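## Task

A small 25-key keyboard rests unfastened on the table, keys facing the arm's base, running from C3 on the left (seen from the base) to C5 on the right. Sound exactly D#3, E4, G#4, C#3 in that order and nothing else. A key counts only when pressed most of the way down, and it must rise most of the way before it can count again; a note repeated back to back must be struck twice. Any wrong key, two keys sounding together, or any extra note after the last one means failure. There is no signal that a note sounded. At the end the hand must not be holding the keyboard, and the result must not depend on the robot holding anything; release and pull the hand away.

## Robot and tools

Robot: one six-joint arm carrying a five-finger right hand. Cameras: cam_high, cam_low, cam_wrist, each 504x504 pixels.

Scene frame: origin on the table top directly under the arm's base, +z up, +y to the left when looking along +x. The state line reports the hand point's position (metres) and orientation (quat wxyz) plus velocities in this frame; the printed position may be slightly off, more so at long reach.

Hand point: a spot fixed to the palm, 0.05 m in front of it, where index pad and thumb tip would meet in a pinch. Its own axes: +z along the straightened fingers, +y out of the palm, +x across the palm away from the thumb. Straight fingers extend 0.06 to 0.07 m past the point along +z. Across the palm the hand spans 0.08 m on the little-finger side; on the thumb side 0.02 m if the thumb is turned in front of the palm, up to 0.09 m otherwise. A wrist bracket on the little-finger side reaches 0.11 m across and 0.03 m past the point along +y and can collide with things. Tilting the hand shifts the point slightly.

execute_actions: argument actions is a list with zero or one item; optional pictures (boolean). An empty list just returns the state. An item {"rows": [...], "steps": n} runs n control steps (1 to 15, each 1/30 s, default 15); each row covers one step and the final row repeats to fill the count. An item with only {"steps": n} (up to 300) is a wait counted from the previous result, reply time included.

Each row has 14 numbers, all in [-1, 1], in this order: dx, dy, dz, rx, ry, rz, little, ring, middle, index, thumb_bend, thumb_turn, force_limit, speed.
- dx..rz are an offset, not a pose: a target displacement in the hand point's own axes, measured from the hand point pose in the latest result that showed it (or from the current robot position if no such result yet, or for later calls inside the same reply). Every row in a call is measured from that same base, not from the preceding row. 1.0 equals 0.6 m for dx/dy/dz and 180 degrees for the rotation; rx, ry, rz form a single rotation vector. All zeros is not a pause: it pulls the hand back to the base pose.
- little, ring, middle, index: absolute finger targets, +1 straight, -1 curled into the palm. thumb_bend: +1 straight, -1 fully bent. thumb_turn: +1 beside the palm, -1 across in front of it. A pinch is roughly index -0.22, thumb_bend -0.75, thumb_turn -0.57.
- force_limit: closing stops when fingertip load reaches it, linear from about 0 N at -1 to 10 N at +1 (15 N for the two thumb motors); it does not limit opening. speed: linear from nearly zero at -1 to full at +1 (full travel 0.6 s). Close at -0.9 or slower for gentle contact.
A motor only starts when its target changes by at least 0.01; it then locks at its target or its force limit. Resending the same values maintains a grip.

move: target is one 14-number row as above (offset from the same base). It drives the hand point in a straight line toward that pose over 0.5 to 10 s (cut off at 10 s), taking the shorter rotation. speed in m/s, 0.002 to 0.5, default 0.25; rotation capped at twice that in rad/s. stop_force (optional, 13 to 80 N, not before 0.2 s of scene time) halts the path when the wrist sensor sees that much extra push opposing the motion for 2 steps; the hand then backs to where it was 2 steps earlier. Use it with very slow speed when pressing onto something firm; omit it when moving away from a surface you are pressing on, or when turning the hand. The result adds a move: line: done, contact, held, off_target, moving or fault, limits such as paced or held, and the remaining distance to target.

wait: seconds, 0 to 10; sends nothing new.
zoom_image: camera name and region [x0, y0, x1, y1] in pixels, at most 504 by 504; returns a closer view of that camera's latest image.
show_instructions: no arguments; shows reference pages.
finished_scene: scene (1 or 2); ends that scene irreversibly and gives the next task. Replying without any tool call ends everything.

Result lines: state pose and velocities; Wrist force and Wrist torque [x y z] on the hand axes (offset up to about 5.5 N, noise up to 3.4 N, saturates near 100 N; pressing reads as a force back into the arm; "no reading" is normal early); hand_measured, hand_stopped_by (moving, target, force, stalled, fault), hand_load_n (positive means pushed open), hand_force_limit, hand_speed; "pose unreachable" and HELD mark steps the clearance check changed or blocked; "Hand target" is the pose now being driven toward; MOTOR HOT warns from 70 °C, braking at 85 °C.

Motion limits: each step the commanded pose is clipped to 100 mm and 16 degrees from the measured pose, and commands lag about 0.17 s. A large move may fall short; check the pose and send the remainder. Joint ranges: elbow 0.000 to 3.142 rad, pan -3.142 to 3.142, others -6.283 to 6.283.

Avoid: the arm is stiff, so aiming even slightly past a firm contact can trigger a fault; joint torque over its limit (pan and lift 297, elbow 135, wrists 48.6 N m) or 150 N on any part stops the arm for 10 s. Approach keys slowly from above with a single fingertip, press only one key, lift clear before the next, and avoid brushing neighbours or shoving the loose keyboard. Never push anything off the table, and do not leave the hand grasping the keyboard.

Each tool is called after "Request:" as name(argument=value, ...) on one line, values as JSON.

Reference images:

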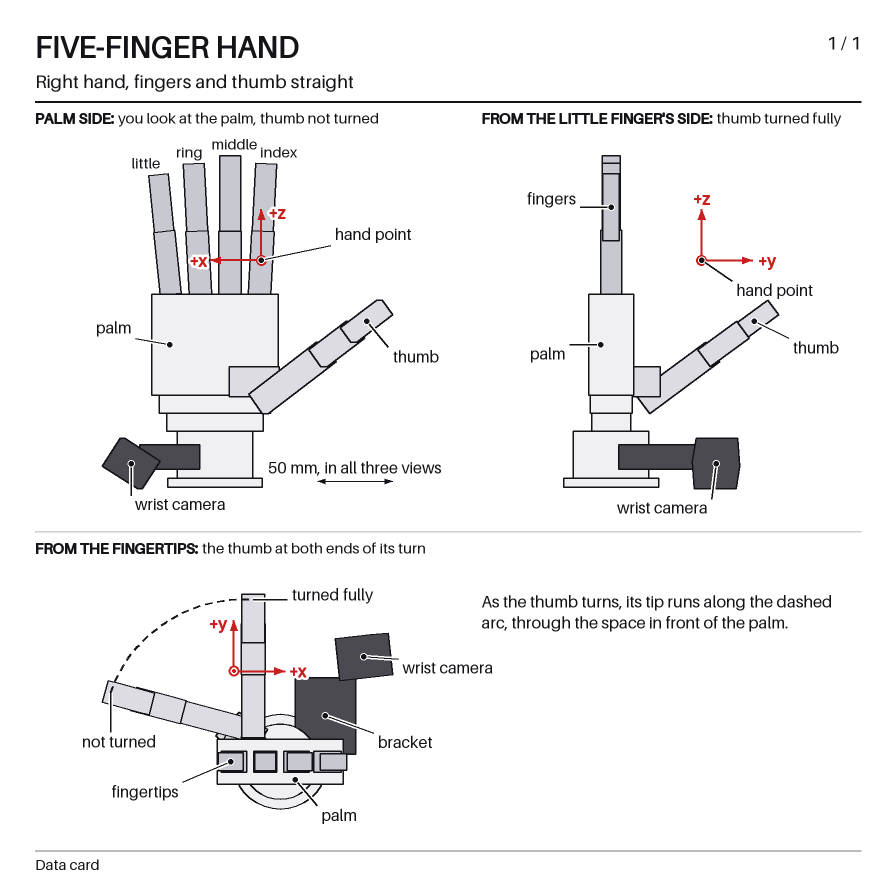

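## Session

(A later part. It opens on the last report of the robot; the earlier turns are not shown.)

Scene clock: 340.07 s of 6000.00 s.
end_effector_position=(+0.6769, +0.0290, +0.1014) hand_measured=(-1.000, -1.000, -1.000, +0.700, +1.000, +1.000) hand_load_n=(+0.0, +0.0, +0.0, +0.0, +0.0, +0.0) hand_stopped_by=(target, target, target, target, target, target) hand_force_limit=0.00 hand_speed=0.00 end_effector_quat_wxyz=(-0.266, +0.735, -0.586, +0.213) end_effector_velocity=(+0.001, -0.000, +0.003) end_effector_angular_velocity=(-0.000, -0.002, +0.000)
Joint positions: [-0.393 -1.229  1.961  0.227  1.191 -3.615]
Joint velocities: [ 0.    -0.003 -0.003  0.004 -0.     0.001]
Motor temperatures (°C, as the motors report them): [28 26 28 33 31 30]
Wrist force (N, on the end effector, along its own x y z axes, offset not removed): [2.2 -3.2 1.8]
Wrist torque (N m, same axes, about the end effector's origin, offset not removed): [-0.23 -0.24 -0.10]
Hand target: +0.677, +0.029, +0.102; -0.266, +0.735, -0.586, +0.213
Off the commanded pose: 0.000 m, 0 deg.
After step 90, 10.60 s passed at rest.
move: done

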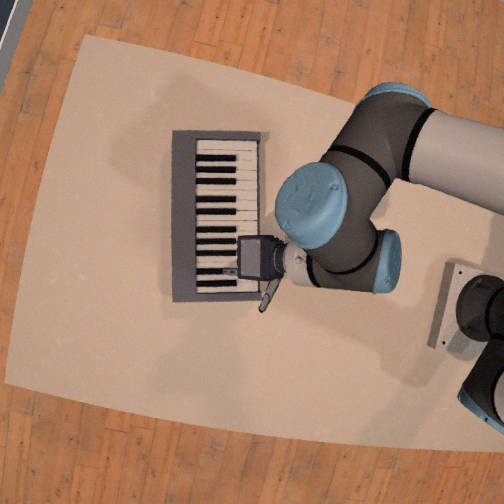

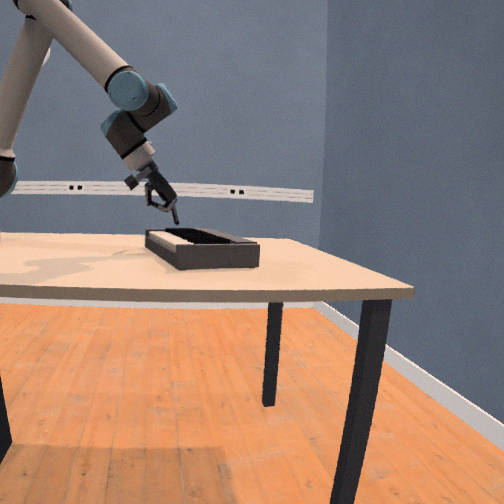

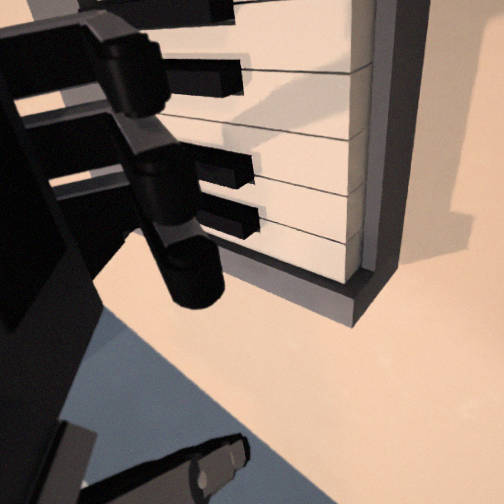

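Request:
move(target=[0.28967, 0.0715, -0.06, 0, 0, 0, -1, -1, -1, 0.7, 1, 1, 0.0, 0.0], speed=0.12)

Request:
zoom_image(camera="cam_high", region=[180, 140, 300, 240])

Scene clock: 375.47 s of 6000.00 s.
end_effector_position=(+0.6609, -0.1527, +0.1017) hand_measured=(-1.000, -1.000, -1.000, +0.700, +1.000, +1.000) hand_load_n=(+0.0, +0.0, +0.0, +0.0, +0.0, +0.0) hand_stopped_by=(target, target, target, target, target, target) hand_force_limit=0.00 hand_speed=0.00 end_effector_quat_wxyz=(-0.266, +0.735, -0.586, +0.213) end_effector_velocity=(-0.000, -0.004, +0.001) end_effector_angular_velocity=(-0.000, -0.001, -0.002)
Joint positions: [-0.697 -1.168  1.905  0.353  1.031 -3.906]
Joint velocities: [-0.006  0.001 -0.002  0.002 -0.002 -0.004]
Motor temperatures (°C, as the motors report them): [28 26 28 33 31 30]
Wrist force (N, on the end effector, along its own x y z axes, offset not removed): [0.4 -1.3 0.5]
Wrist torque (N m, same axes, about the end effector's origin, offset not removed): [0.22 0.13 -0.17]
Hand target: +0.661, -0.153, +0.102; -0.266, +0.735, -0.586, +0.213
Off the commanded pose: 0.000 m, 0 deg.
After step 90, 30.33 s passed at rest.
move: done

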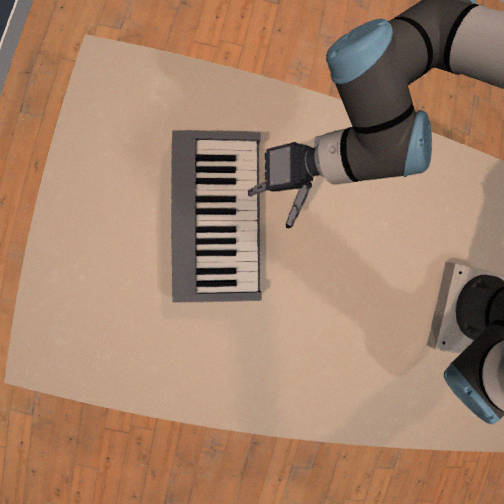

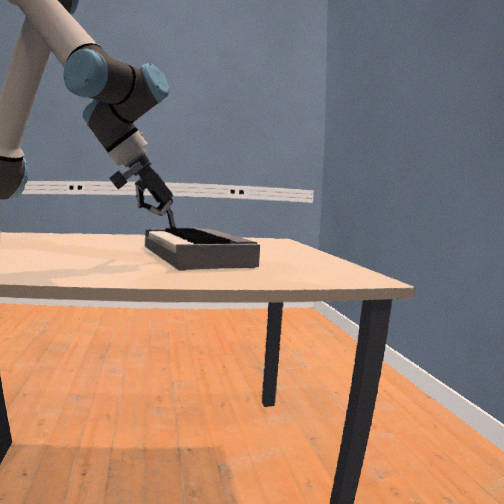

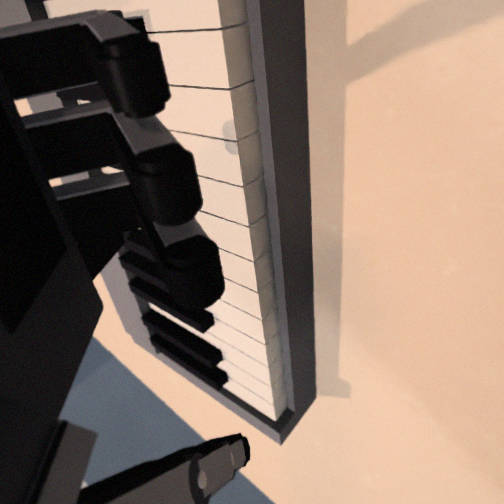

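Region (180, 140, 300, 240) of cam_high's 504x504 image, scaled by 4.200, with more detail than that image has.

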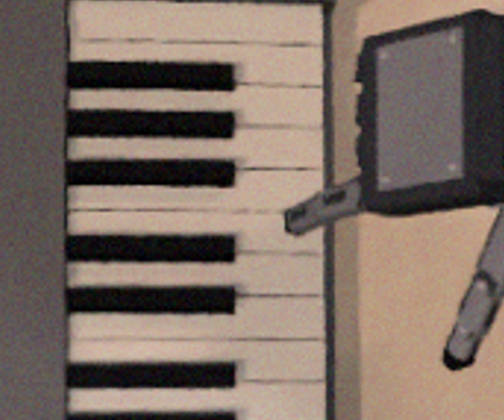

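Request:
move(target=[0, 0.01238, 0.0303, 0, 0, 0, -1, -1, -1, 0.7, 1, 1, 0.0, 0.0], speed=0.04)

Request:
zoom_image(camera="cam_high", region=[180, 140, 300, 240])

Request:
zoom_image(camera="cam_low", region=[120, 170, 270, 275])

Scene clock: 394.93 s of 6000.00 s.
end_effector_position=(+0.6666, -0.1514, +0.0832) hand_measured=(-1.000, -1.000, -1.000, +0.700, +1.000, +1.000) hand_load_n=(+0.0, +0.0, +0.0, +0.0, +0.0, +0.0) hand_stopped_by=(target, target, target, target, target, target) hand_force_limit=0.00 hand_speed=0.00 end_effector_quat_wxyz=(-0.266, +0.735, -0.586, +0.213) end_effector_velocity=(+0.001, -0.000, -0.003) end_effector_angular_velocity=(+0.000, +0.001, -0.000)
Joint positions: [-0.689 -1.141  1.904  0.322  1.035 -3.897]
Joint velocities: [ 0.001  0.004 -0.001 -0.003  0.001  0.001]
Motor temperatures (°C, as the motors report them): [28 26 28 33 31 30]
Wrist force (N, on the end effector, along its own x y z axes, offset not removed): [1.7 0.3 0.1]
Wrist torque (N m, same axes, about the end effector's origin, offset not removed): [0.39 -0.14 0.01]
Hand target: +0.667, -0.151, +0.083; -0.266, +0.735, -0.586, +0.213
Off the commanded pose: 0.000 m, 0 deg.
After step 90, 15.57 s passed at rest.
move: done

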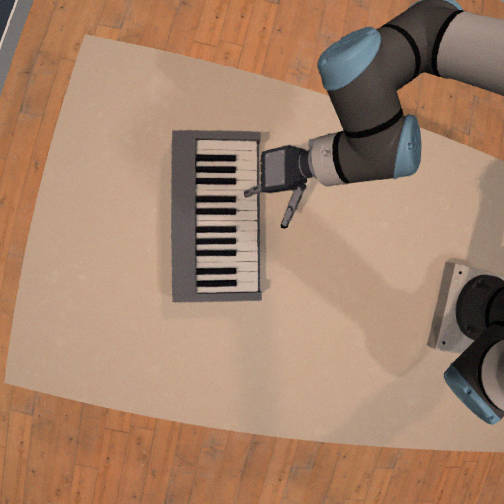

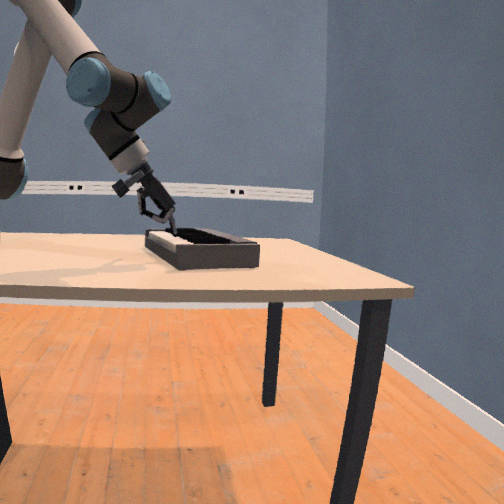

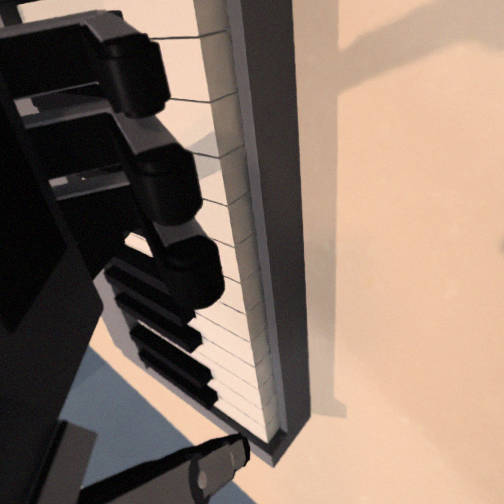

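Region (180, 140, 300, 240) of cam_high's 504x504 image, scaled by 4.200, with more detail than that image has.

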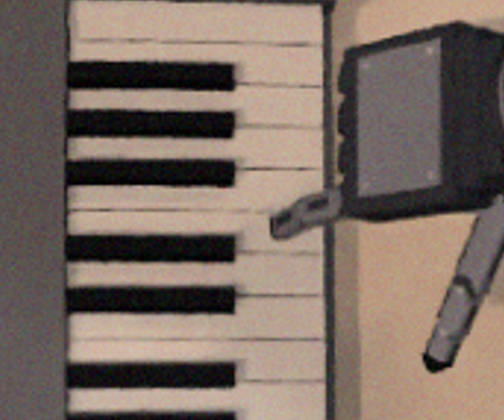

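Region (120, 170, 270, 275) of cam_low's 504x504 image, scaled by 3.360, with more detail than that image has; it fills the top 353 rows of this view, and the rest is white.

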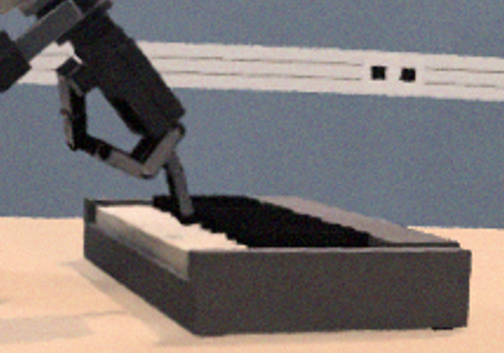

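Request:
execute_actions(actions=[{"rows": [[0, 0.00214, 0.00255, 0, 0, 0, -1, -1, -1, 0.7, 1, 1, 0.0, 0.0], [0, 0.00429, 0.00511, 0, 0, 0, -1, -1, -1, 0.7, 1, 1, 0.0, 0.0], [0, 0.00536, 0.00638, 0, 0, 0, -1, -1, -1, 0.7, 1, 1, 0.0, 0.0], [0, 0.00563, 0.0067, 0, 0, 0, -1, -1, -1, 0.7, 1, 1, 0.0, 0.0], [0, 0.00589, 0.00702, 0, 0, 0, -1, -1, -1, 0.7, 1, 1, 0.0, 0.0], [0, 0.00616, 0.00734, 0, 0, 0, -1, -1, -1, 0.7, 1, 1, 0.0, 0.0], [0, 0.00643, 0.00766, 0, 0, 0, -1, -1, -1, 0.7, 1, 1, 0.0, 0.0], [0, 0.0067, 0.00798, 0, 0, 0, -1, -1, -1, 0.7, 1, 1, 0.0, 0.0], [0, 0.00697, 0.0083, 0, 0, 0, -1, -1, -1, 0.7, 1, 1, 0.0, 0.0], [0, 0.00723, 0.00862, 0, 0, 0, -1, -1, -1, 0.7, 1, 1, 0.0, 0.0], [0, 0.0075, 0.00894, 0, 0, 0, -1, -1, -1, 0.7, 1, 1, 0.0, 0.0], [0, 0.00777, 0.00926, 0, 0, 0, -1, -1, -1, 0.7, 1, 1, 0.0, 0.0], [0, 0.00804, 0.00958, 0, 0, 0, -1, -1, -1, 0.7, 1, 1, 0.0, 0.0], [0, 0.00831, 0.00989, 0, 0, 0, -1, -1, -1, 0.7, 1, 1, 0.0, 0.0], [0, 0.00857, 0.01021, 0, 0, 0, -1, -1, -1, 0.7, 1, 1, 0.0, 0.0]], "steps": 15}])

Request:
zoom_image(camera="cam_high", region=[180, 140, 300, 240])

Scene clock: 458.03 s of 6000.00 s.
end_effector_position=(+0.6666, -0.1515, +0.0765) hand_measured=(-1.000, -1.000, -1.000, +0.700, +1.000, +1.000) hand_load_n=(+0.0, +0.0, +0.0, +0.0, +0.0, +0.0) hand_stopped_by=(target, target, target, target, target, target) hand_force_limit=0.00 hand_speed=0.00 end_effector_quat_wxyz=(-0.266, +0.735, -0.586, +0.213) end_effector_velocity=(-0.001, +0.000, -0.009) end_effector_angular_velocity=(+0.001, +0.002, -0.000)
Joint positions: [-0.689 -1.133  1.907  0.31   1.035 -3.896]
Joint velocities: [-0.     0.01   0.005 -0.014  0.    -0.   ]
Motor temperatures (°C, as the motors report them): [28 26 28 33 31 30]
Wrist force (N, on the end effector, along its own x y z axes, offset not removed): [-0.4 0.6 1.2]
Wrist torque (N m, same axes, about the end effector's origin, offset not removed): [0.34 0.22 -0.08]
Hand target: +0.667, -0.151, +0.075; -0.266, +0.735, -0.586, +0.213
Off the commanded pose: 0.001 m, 0 deg.
Steps of this call (steps 1 to 90: nothing new was sent; then 59.60 s passed at rest; steps 91 to 105: all 15 steps of this action). Readings (end_effector_position | what the end effector reports):
91: (+0.6667, -0.1514, +0.0830) | hand_measured=(-1.000, -1.000, -1.000, +0.700, +1.000, +1.000) hand_load_n=(+0.0, +0.0, +0.0, +0.0, +0.0, +0.0) hand_stopped_by=(target, target, target, target, target, target) hand_force_limit=0.00 hand_speed=0.00
92: (+0.6668, -0.1515, +0.0828) | hand_measured=(-1.000, -1.000, -1.000, +0.700, +1.000, +1.000) hand_load_n=(+0.0, +0.0, +0.0, +0.0, +0.0, +0.0) hand_stopped_by=(target, target, target, target, target, target) hand_force_limit=0.00 hand_speed=0.00
94: (+0.6668, -0.1515, +0.0815) | hand_measured=(-1.000, -1.000, -1.000, +0.700, +1.000, +1.000) hand_load_n=(+0.0, +0.0, +0.0, +0.0, +0.0, +0.0) hand_stopped_by=(target, target, target, target, target, target) hand_force_limit=0.00 hand_speed=0.00
98: (+0.6667, -0.1515, +0.0789) | hand_measured=(-1.000, -1.000, -1.000, +0.700, +1.000, +1.000) hand_load_n=(+0.0, +0.0, +0.0, +0.0, +0.0, +0.0) hand_stopped_by=(target, target, target, target, target, target) hand_force_limit=0.00 hand_speed=0.00
105: the state above

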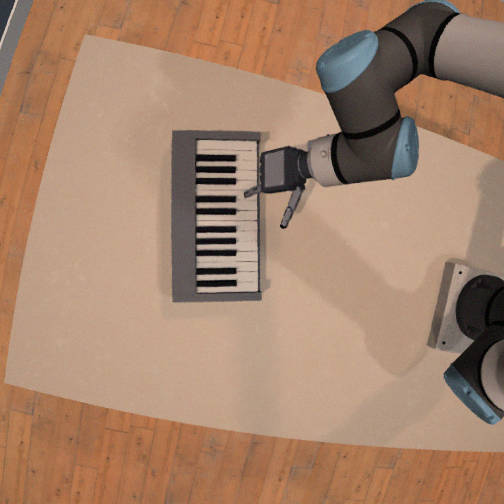

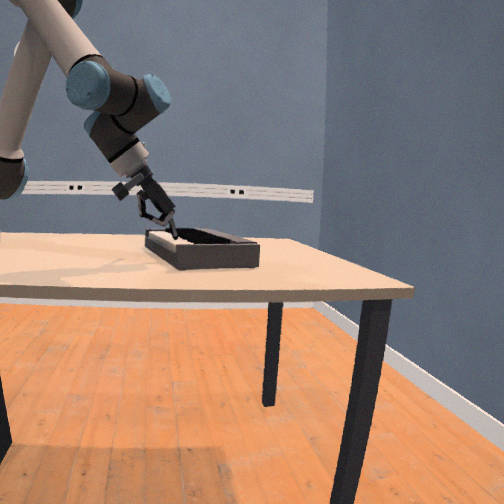

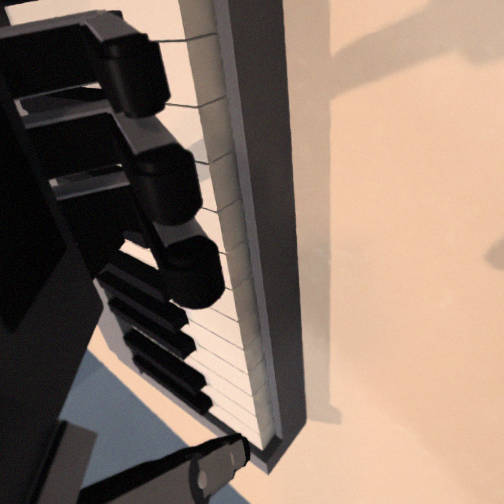

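Region (180, 140, 300, 240) of cam_high's 504x504 image, scaled by 4.200, with more detail than that image has.

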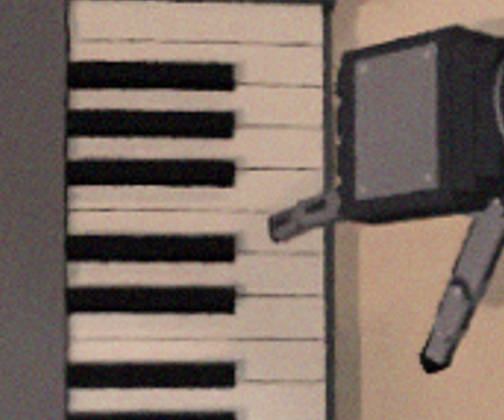

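Request:
execute_actions(actions=[{"rows": [[0, 0.00161, 0.00191, 0, 0, 0, -1, -1, -1, 0.7, 1, 1, 0.0, 0.0], [0, 0.00188, 0.00223, 0, 0, 0, -1, -1, -1, 0.7, 1, 1, 0.0, 0.0], [0, 0.00214, 0.00255, 0, 0, 0, -1, -1, -1, 0.7, 1, 1, 0.0, 0.0], [0, 0.00241, 0.00287, 0, 0, 0, -1, -1, -1, 0.7, 1, 1, 0.0, 0.0], [0, 0.00268, 0.00319, 0, 0, 0, -1, -1, -1, 0.7, 1, 1, 0.0, 0.0], [0, 0.00295, 0.00351, 0, 0, 0, -1, -1, -1, 0.7, 1, 1, 0.0, 0.0], [0, 0.00322, 0.00383, 0, 0, 0, -1, -1, -1, 0.7, 1, 1, 0.0, 0.0], [0, 0.00348, 0.00415, 0, 0, 0, -1, -1, -1, 0.7, 1, 1, 0.0, 0.0], [0, 0.00375, 0.00447, 0, 0, 0, -1, -1, -1, 0.7, 1, 1, 0.0, 0.0], [0, 0.00402, 0.00479, 0, 0, 0, -1, -1, -1, 0.7, 1, 1, 0.0, 0.0], [0, 0.00429, 0.00511, 0, 0, 0, -1, -1, -1, 0.7, 1, 1, 0.0, 0.0], [0, 0.00455, 0.00543, 0, 0, 0, -1, -1, -1, 0.7, 1, 1, 0.0, 0.0]], "steps": 15}])

Request:
zoom_image(camera="cam_wrist", region=[140, 60, 320, 300])

Request:
zoom_image(camera="cam_low", region=[135, 205, 225, 265])

Scene clock: 480.63 s of 6000.00 s.
end_effector_position=(+0.6666, -0.1515, +0.0727) hand_measured=(-1.000, -1.000, -1.000, +0.700, +1.000, +1.000) hand_load_n=(+0.0, +0.0, +0.0, +0.0, +0.0, +0.0) hand_stopped_by=(target, target, target, target, target, target) hand_force_limit=0.00 hand_speed=0.00 end_effector_quat_wxyz=(-0.266, +0.735, -0.586, +0.213) end_effector_velocity=(+0.000, +0.001, -0.004) end_effector_angular_velocity=(-0.000, -0.000, +0.001)
Joint positions: [-0.689 -1.128  1.909  0.304  1.035 -3.896]
Joint velocities: [ 0.001  0.005  0.002 -0.007 -0.    -0.   ]
Motor temperatures (°C, as the motors report them): [28 26 28 33 31 30]
Wrist force (N, on the end effector, along its own x y z axes, offset not removed): [-0.3 -0.6 2.9]
Wrist torque (N m, same axes, about the end effector's origin, offset not removed): [0.16 0.05 -0.19]
Hand target: +0.667, -0.151, +0.072; -0.266, +0.735, -0.586, +0.213
Off the commanded pose: 0.000 m, 0 deg.
Steps of this call (steps 1 to 90: nothing new was sent; then 19.10 s passed at rest; steps 91 to 105: all 15 steps of this action). Readings (end_effector_position | what the end effector reports):
91: (+0.6666, -0.1515, +0.0752) | hand_measured=(-1.000, -1.000, -1.000, +0.700, +1.000, +1.000) hand_load_n=(+0.0, +0.0, +0.0, +0.0, +0.0, +0.0) hand_stopped_by=(target, target, target, target, target, target) hand_force_limit=0.00 hand_speed=0.00
92: (+0.6666, -0.1515, +0.0752) | hand_measured=(-1.000, -1.000, -1.000, +0.700, +1.000, +1.000) hand_load_n=(+0.0, +0.0, +0.0, +0.0, +0.0, +0.0) hand_stopped_by=(target, target, target, target, target, target) hand_force_limit=0.00 hand_speed=0.00
94: (+0.6666, -0.1515, +0.0750) | hand_measured=(-1.000, -1.000, -1.000, +0.700, +1.000, +1.000) hand_load_n=(+0.0, +0.0, +0.0, +0.0, +0.0, +0.0) hand_stopped_by=(target, target, target, target, target, target) hand_force_limit=0.00 hand_speed=0.00
98: (+0.6666, -0.1515, +0.0742) | hand_measured=(-1.000, -1.000, -1.000, +0.700, +1.000, +1.000) hand_load_n=(+0.0, +0.0, +0.0, +0.0, +0.0, +0.0) hand_stopped_by=(target, target, target, target, target, target) hand_force_limit=0.00 hand_speed=0.00
105: the state above

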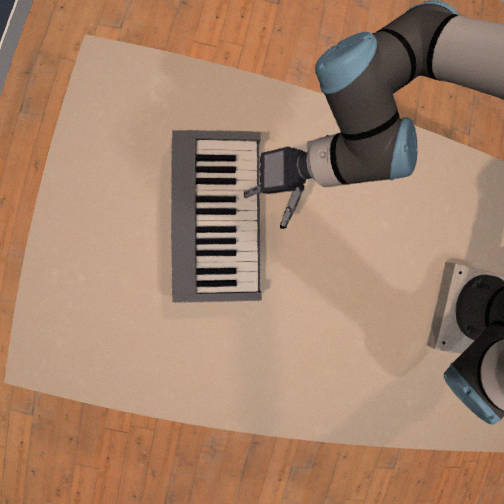

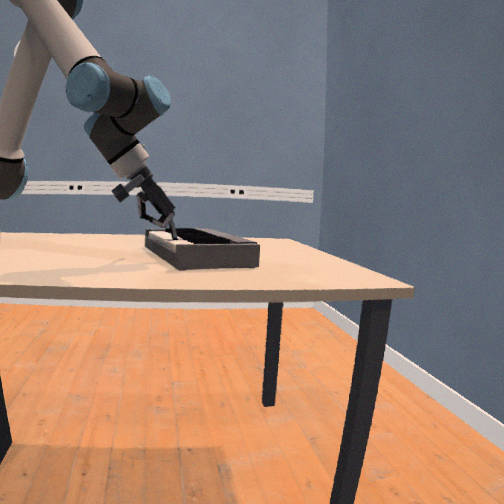

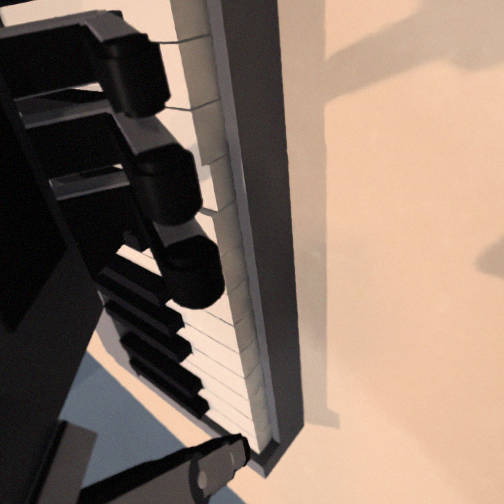

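Region (140, 60, 320, 300) of cam_wrist's 504x504 image, scaled by 2.100, with more detail than that image has; it fills the left 378 columns of this view, and the rest is white.

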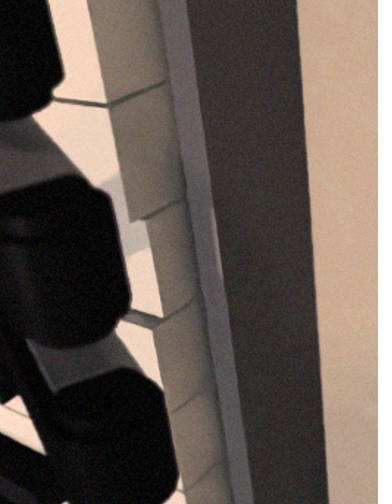

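Region (135, 205, 225, 265) of cam_low's 504x504 image, scaled by 5.600, with more detail than that image has.

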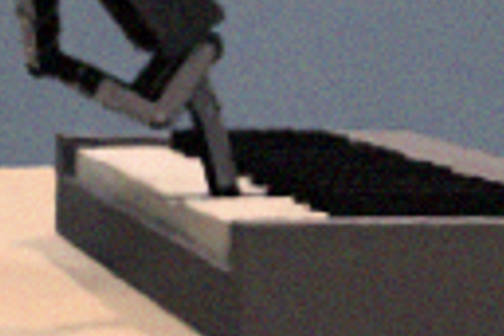

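Request:
move(target=[0, 0.00289, 0.00345, 0, 0, 0, -1, -1, -1, 0.7, 1, 1, 0.0, 0.0], speed=0.01)

Request:
move(target=[0, 0.00643, 0.00766, 0, 0, 0, -1, -1, -1, 0.7, 1, 1, 0.0, 0.0], speed=0.002, stop_force=13)

Request:
move(target=[0, -0.03215, -0.0383, 0, 0, 0, -1, -1, -1, 0.7, 1, 1, 0.0, 0.0], speed=0.05)

Scene clock: 529.43 s of 6000.00 s.
end_effector_position=(+0.6666, -0.1515, +0.0701) hand_measured=(-1.000, -1.000, -1.000, +0.700, +1.000, +1.000) hand_load_n=(+0.0, +0.0, +0.0, -0.5, +0.0, +0.0) hand_stopped_by=(target, target, target, target, target, target) hand_force_limit=0.00 hand_speed=0.00 end_effector_quat_wxyz=(-0.266, +0.735, -0.586, +0.213) end_effector_velocity=(-0.000, +0.000, -0.001) end_effector_angular_velocity=(+0.000, +0.001, +0.001)
Joint positions: [-0.688 -1.125  1.91   0.3    1.035 -3.896]
Joint velocities: [ 0.     0.001  0.001 -0.002  0.    -0.   ]
Motor temperatures (°C, as the motors report them): [28 26 28 33 31 30]
Wrist force (N, on the end effector, along its own x y z axes, offset not removed): [0.6 -2.1 -1.5]
Wrist torque (N m, same axes, about the end effector's origin, offset not removed): [0.16 0.17 -0.09]
Hand target: +0.667, -0.151, +0.070; -0.266, +0.735, -0.586, +0.213
Off the commanded pose: 0.000 m, 0 deg.
After step 90, 45.10 s passed at rest.
move: done

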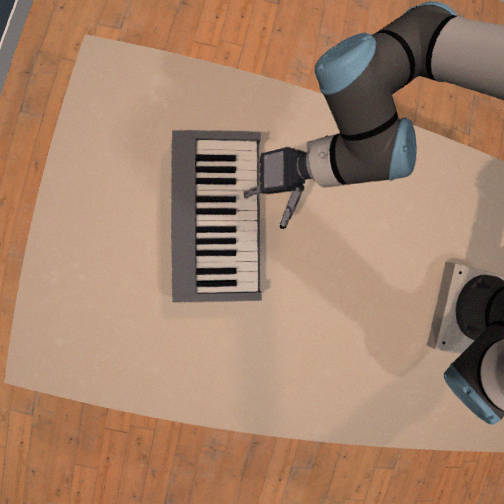

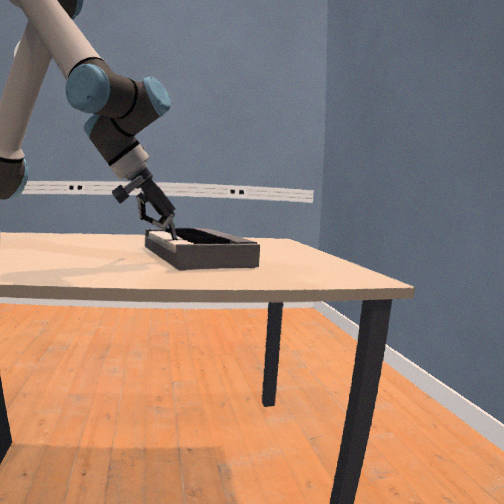

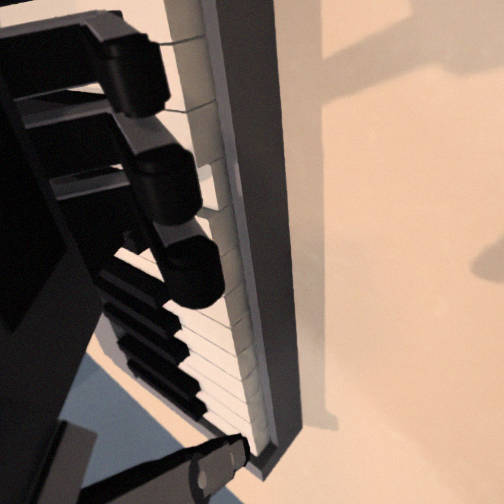

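Scene clock: 531.67 s of 6000.00 s.
end_effector_position=(+0.6666, -0.1515, +0.0664) hand_measured=(-1.000, -1.000, -1.000, +0.700, +1.000, +1.000) hand_load_n=(+0.0, +0.0, +0.0, +0.0, +0.0, +0.0) hand_stopped_by=(target, target, target, target, target, target) hand_force_limit=0.00 hand_speed=0.00 end_effector_quat_wxyz=(-0.266, +0.735, -0.586, +0.213) end_effector_velocity=(+0.000, -0.000, +0.001) end_effector_angular_velocity=(-0.000, +0.000, +0.001)
Joint positions: [-0.688 -1.12   1.912  0.293  1.035 -3.896]
Joint velocities: [-0.    -0.    -0.001  0.002  0.    -0.001]
Motor temperatures (°C, as the motors report them): [28 26 28 33 31 30]
Wrist force (N, on the end effector, along its own x y z axes, offset not removed): [-2.8 -8.9 -14.4]
Wrist torque (N m, same axes, about the end effector's origin, offset not removed): [1.01 0.45 -0.29]
Hand target: +0.667, -0.152, +0.067; -0.266, +0.735, -0.586, +0.213
Off the commanded pose: 0.002 m, 0 deg.
move: contact

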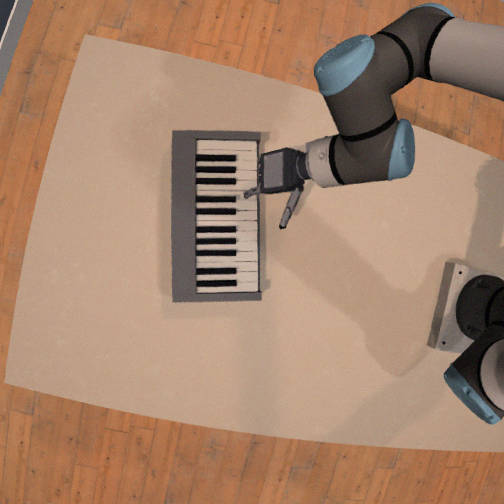

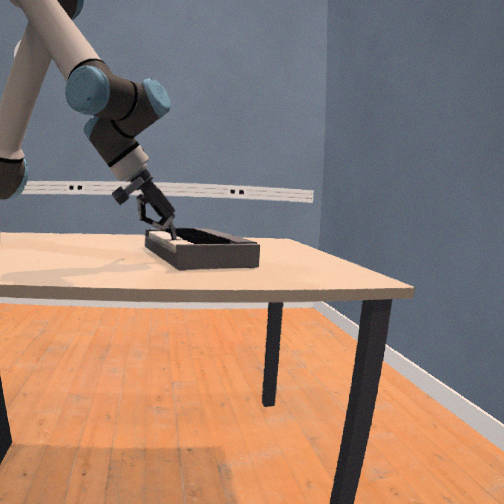

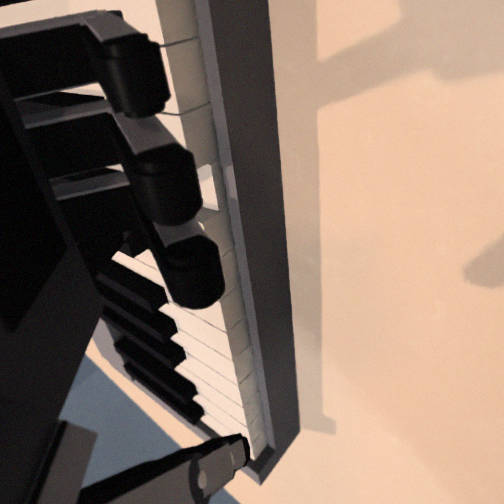

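Scene clock: 532.67 s of 6000.00 s.
end_effector_position=(+0.6666, -0.1514, +0.0961) hand_measured=(-1.000, -1.000, -1.000, +0.700, +1.000, +1.000) hand_load_n=(+0.0, +0.0, +0.0, +0.0, +0.0, +0.0) hand_stopped_by=(target, target, target, target, target, target) hand_force_limit=0.00 hand_speed=0.00 end_effector_quat_wxyz=(-0.266, +0.735, -0.586, +0.213) end_effector_velocity=(+0.001, -0.000, +0.003) end_effector_angular_velocity=(+0.000, -0.001, +0.000)
Joint positions: [-0.689 -1.156  1.897  0.344  1.035 -3.897]
Joint velocities: [ 0.    -0.003 -0.003  0.005 -0.     0.001]
Motor temperatures (°C, as the motors report them): [28 26 28 33 31 30]
Wrist force (N, on the end effector, along its own x y z axes, offset not removed): [-2.6 0.6 2.5]
Wrist torque (N m, same axes, about the end effector's origin, offset not removed): [0.33 0.44 -0.30]
Hand target: +0.667, -0.151, +0.096; -0.266, +0.735, -0.586, +0.213
Off the commanded pose: 0.000 m, 0 deg.
move: done

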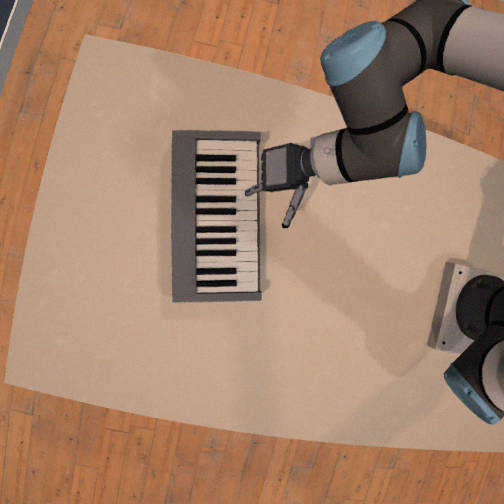

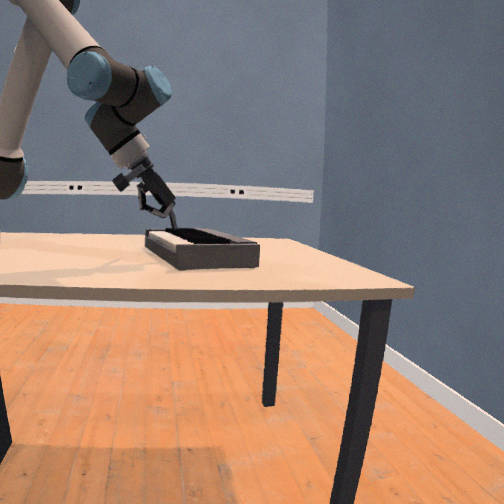

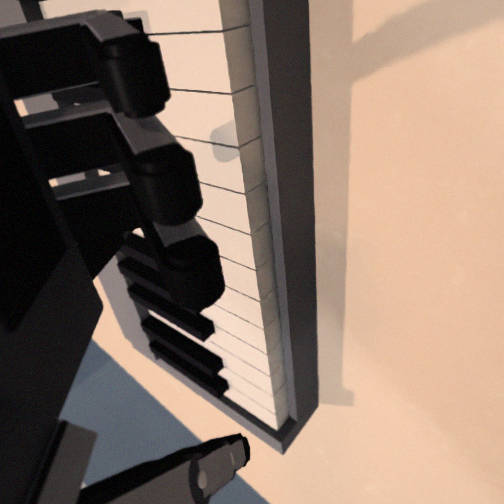

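Request:
move(target=[0.09583, -0.06598, 0.05103, 0, 0, 0, -1, -1, -1, 0.7, 1, 1, 0.0, 0.0], speed=0.08)

Request:
zoom_image(camera="cam_high", region=[180, 120, 300, 220])

Scene clock: 541.90 s of 6000.00 s.
end_effector_position=(+0.7279, -0.1962, +0.0981) hand_measured=(-1.000, -1.000, -1.000, +0.700, +1.000, +1.000) hand_load_n=(+0.0, +0.0, +0.0, +0.0, +0.0, +0.0) hand_stopped_by=(target, target, target, target, target, target) hand_force_limit=0.00 hand_speed=0.00 end_effector_quat_wxyz=(-0.266, +0.735, -0.586, +0.213) end_effector_velocity=(+0.002, +0.000, +0.000) end_effector_angular_velocity=(+0.001, +0.001, +0.002)
Joint positions: [-0.684 -1.061  1.737  0.406  1.037 -3.892]
Joint velocities: [ 0.002  0.002 -0.004  0.003  0.     0.   ]
Motor temperatures (°C, as the motors report them): [28 26 28 33 31 30]
Wrist force (N, on the end effector, along its own x y z axes, offset not removed): [0.4 -1.6 0.7]
Wrist torque (N m, same axes, about the end effector's origin, offset not removed): [0.06 0.07 -0.11]
Hand target: +0.728, -0.196, +0.098; -0.266, +0.735, -0.586, +0.213
Off the commanded pose: 0.000 m, 0 deg.
After step 90, 4.80 s passed at rest.
move: done

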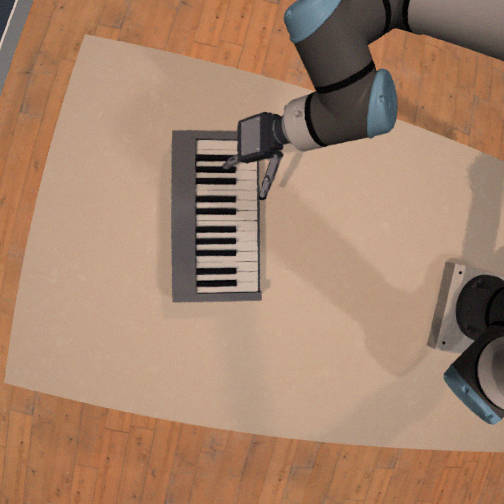

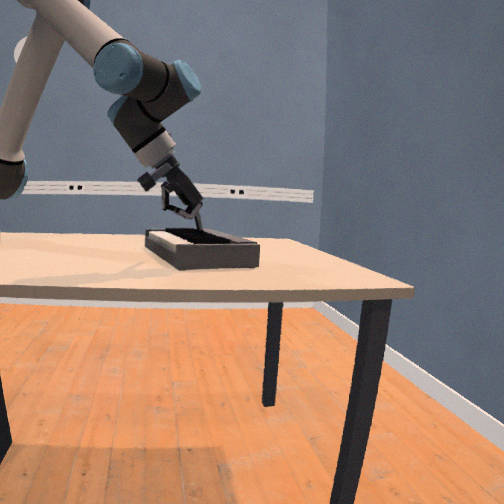

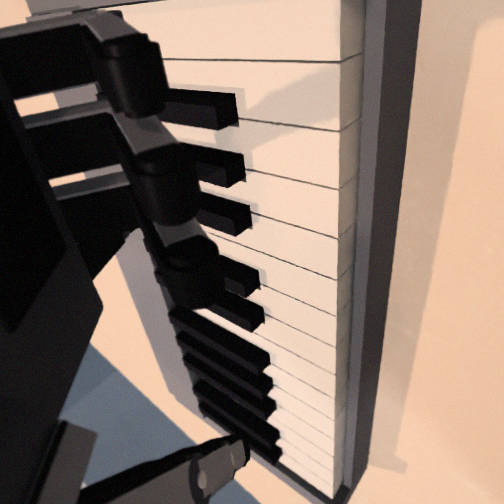

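Region (180, 120, 300, 220) of cam_high's 504x504 image, scaled by 4.200, with more detail than that image has.

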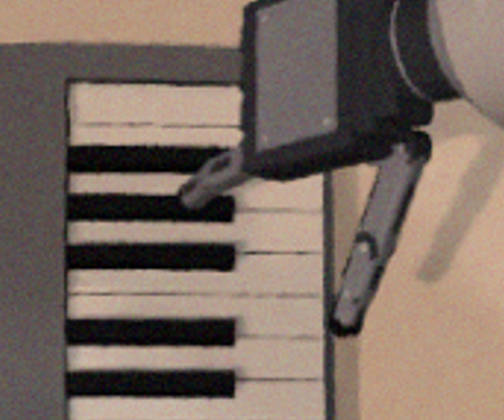

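Request:
move(target=[0.001, 0.00814, 0.0097, 0, 0, 0, -1, -1, -1, 0.7, 1, 1, 0.0, 0.0], speed=0.03)

Request:
zoom_image(camera="cam_high", region=[200, 145, 260, 195])

Request:
zoom_image(camera="cam_wrist", region=[120, 40, 360, 280])

Scene clock: 559.27 s of 6000.00 s.
end_effector_position=(+0.7281, -0.1968, +0.0908) hand_measured=(-1.000, -1.000, -1.000, +0.700, +1.000, +1.000) hand_load_n=(+0.0, +0.0, +0.0, +0.0, +0.0, +0.0) hand_stopped_by=(target, target, target, target, target, target) hand_force_limit=0.00 hand_speed=0.00 end_effector_quat_wxyz=(-0.266, +0.735, -0.586, +0.213) end_effector_velocity=(+0.000, -0.001, -0.003) end_effector_angular_velocity=(-0.000, +0.000, +0.000)
Joint positions: [-0.685 -1.052  1.74   0.396  1.037 -3.893]
Joint velocities: [-0.001  0.004  0.001 -0.004 -0.    -0.001]
Motor temperatures (°C, as the motors report them): [28 26 28 33 31 30]
Wrist force (N, on the end effector, along its own x y z axes, offset not removed): [0.0 -1.1 -1.4]
Wrist torque (N m, same axes, about the end effector's origin, offset not removed): [0.30 0.21 -0.10]
Hand target: +0.728, -0.197, +0.091; -0.266, +0.735, -0.586, +0.213
Off the commanded pose: 0.000 m, 0 deg.
After step 90, 13.63 s passed at rest.
move: done

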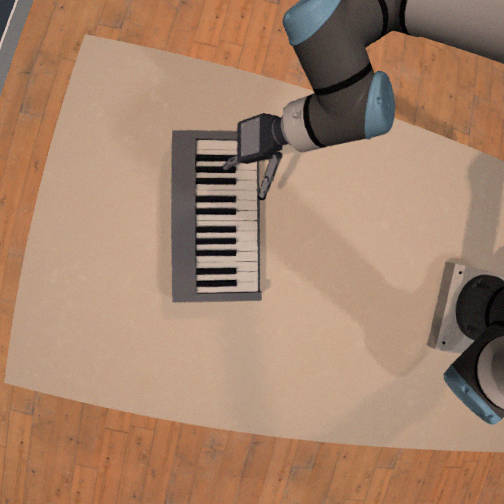

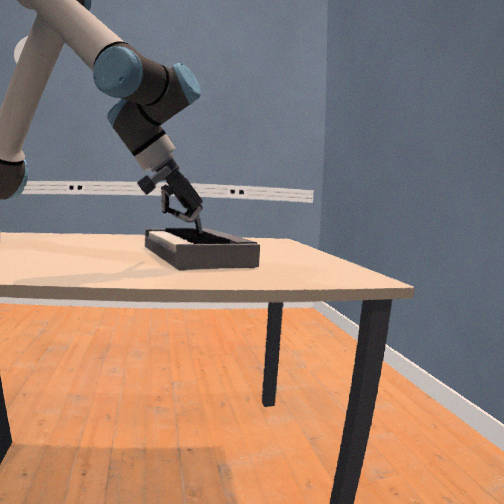

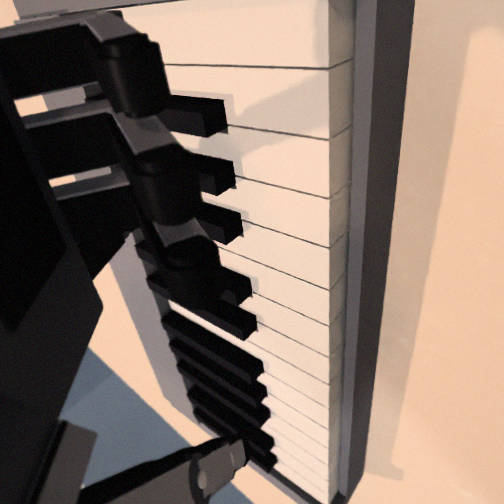

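Region (200, 145, 260, 195) of cam_high's 504x504 image, scaled by 8.400, with more detail than that image has.

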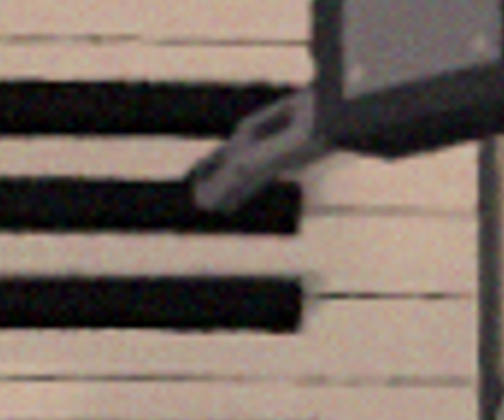

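Region (120, 40, 360, 280) of cam_wrist's 504x504 image, scaled by 2.100, with more detail than that image has.

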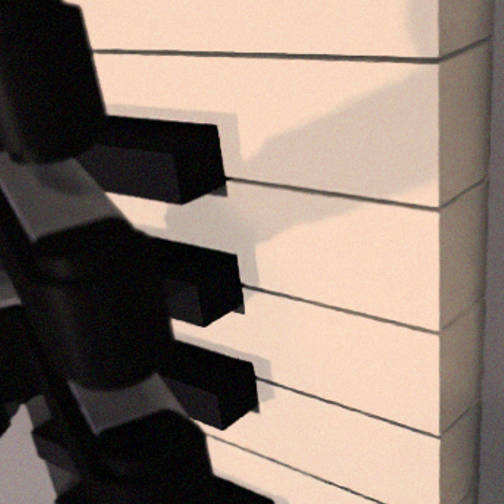

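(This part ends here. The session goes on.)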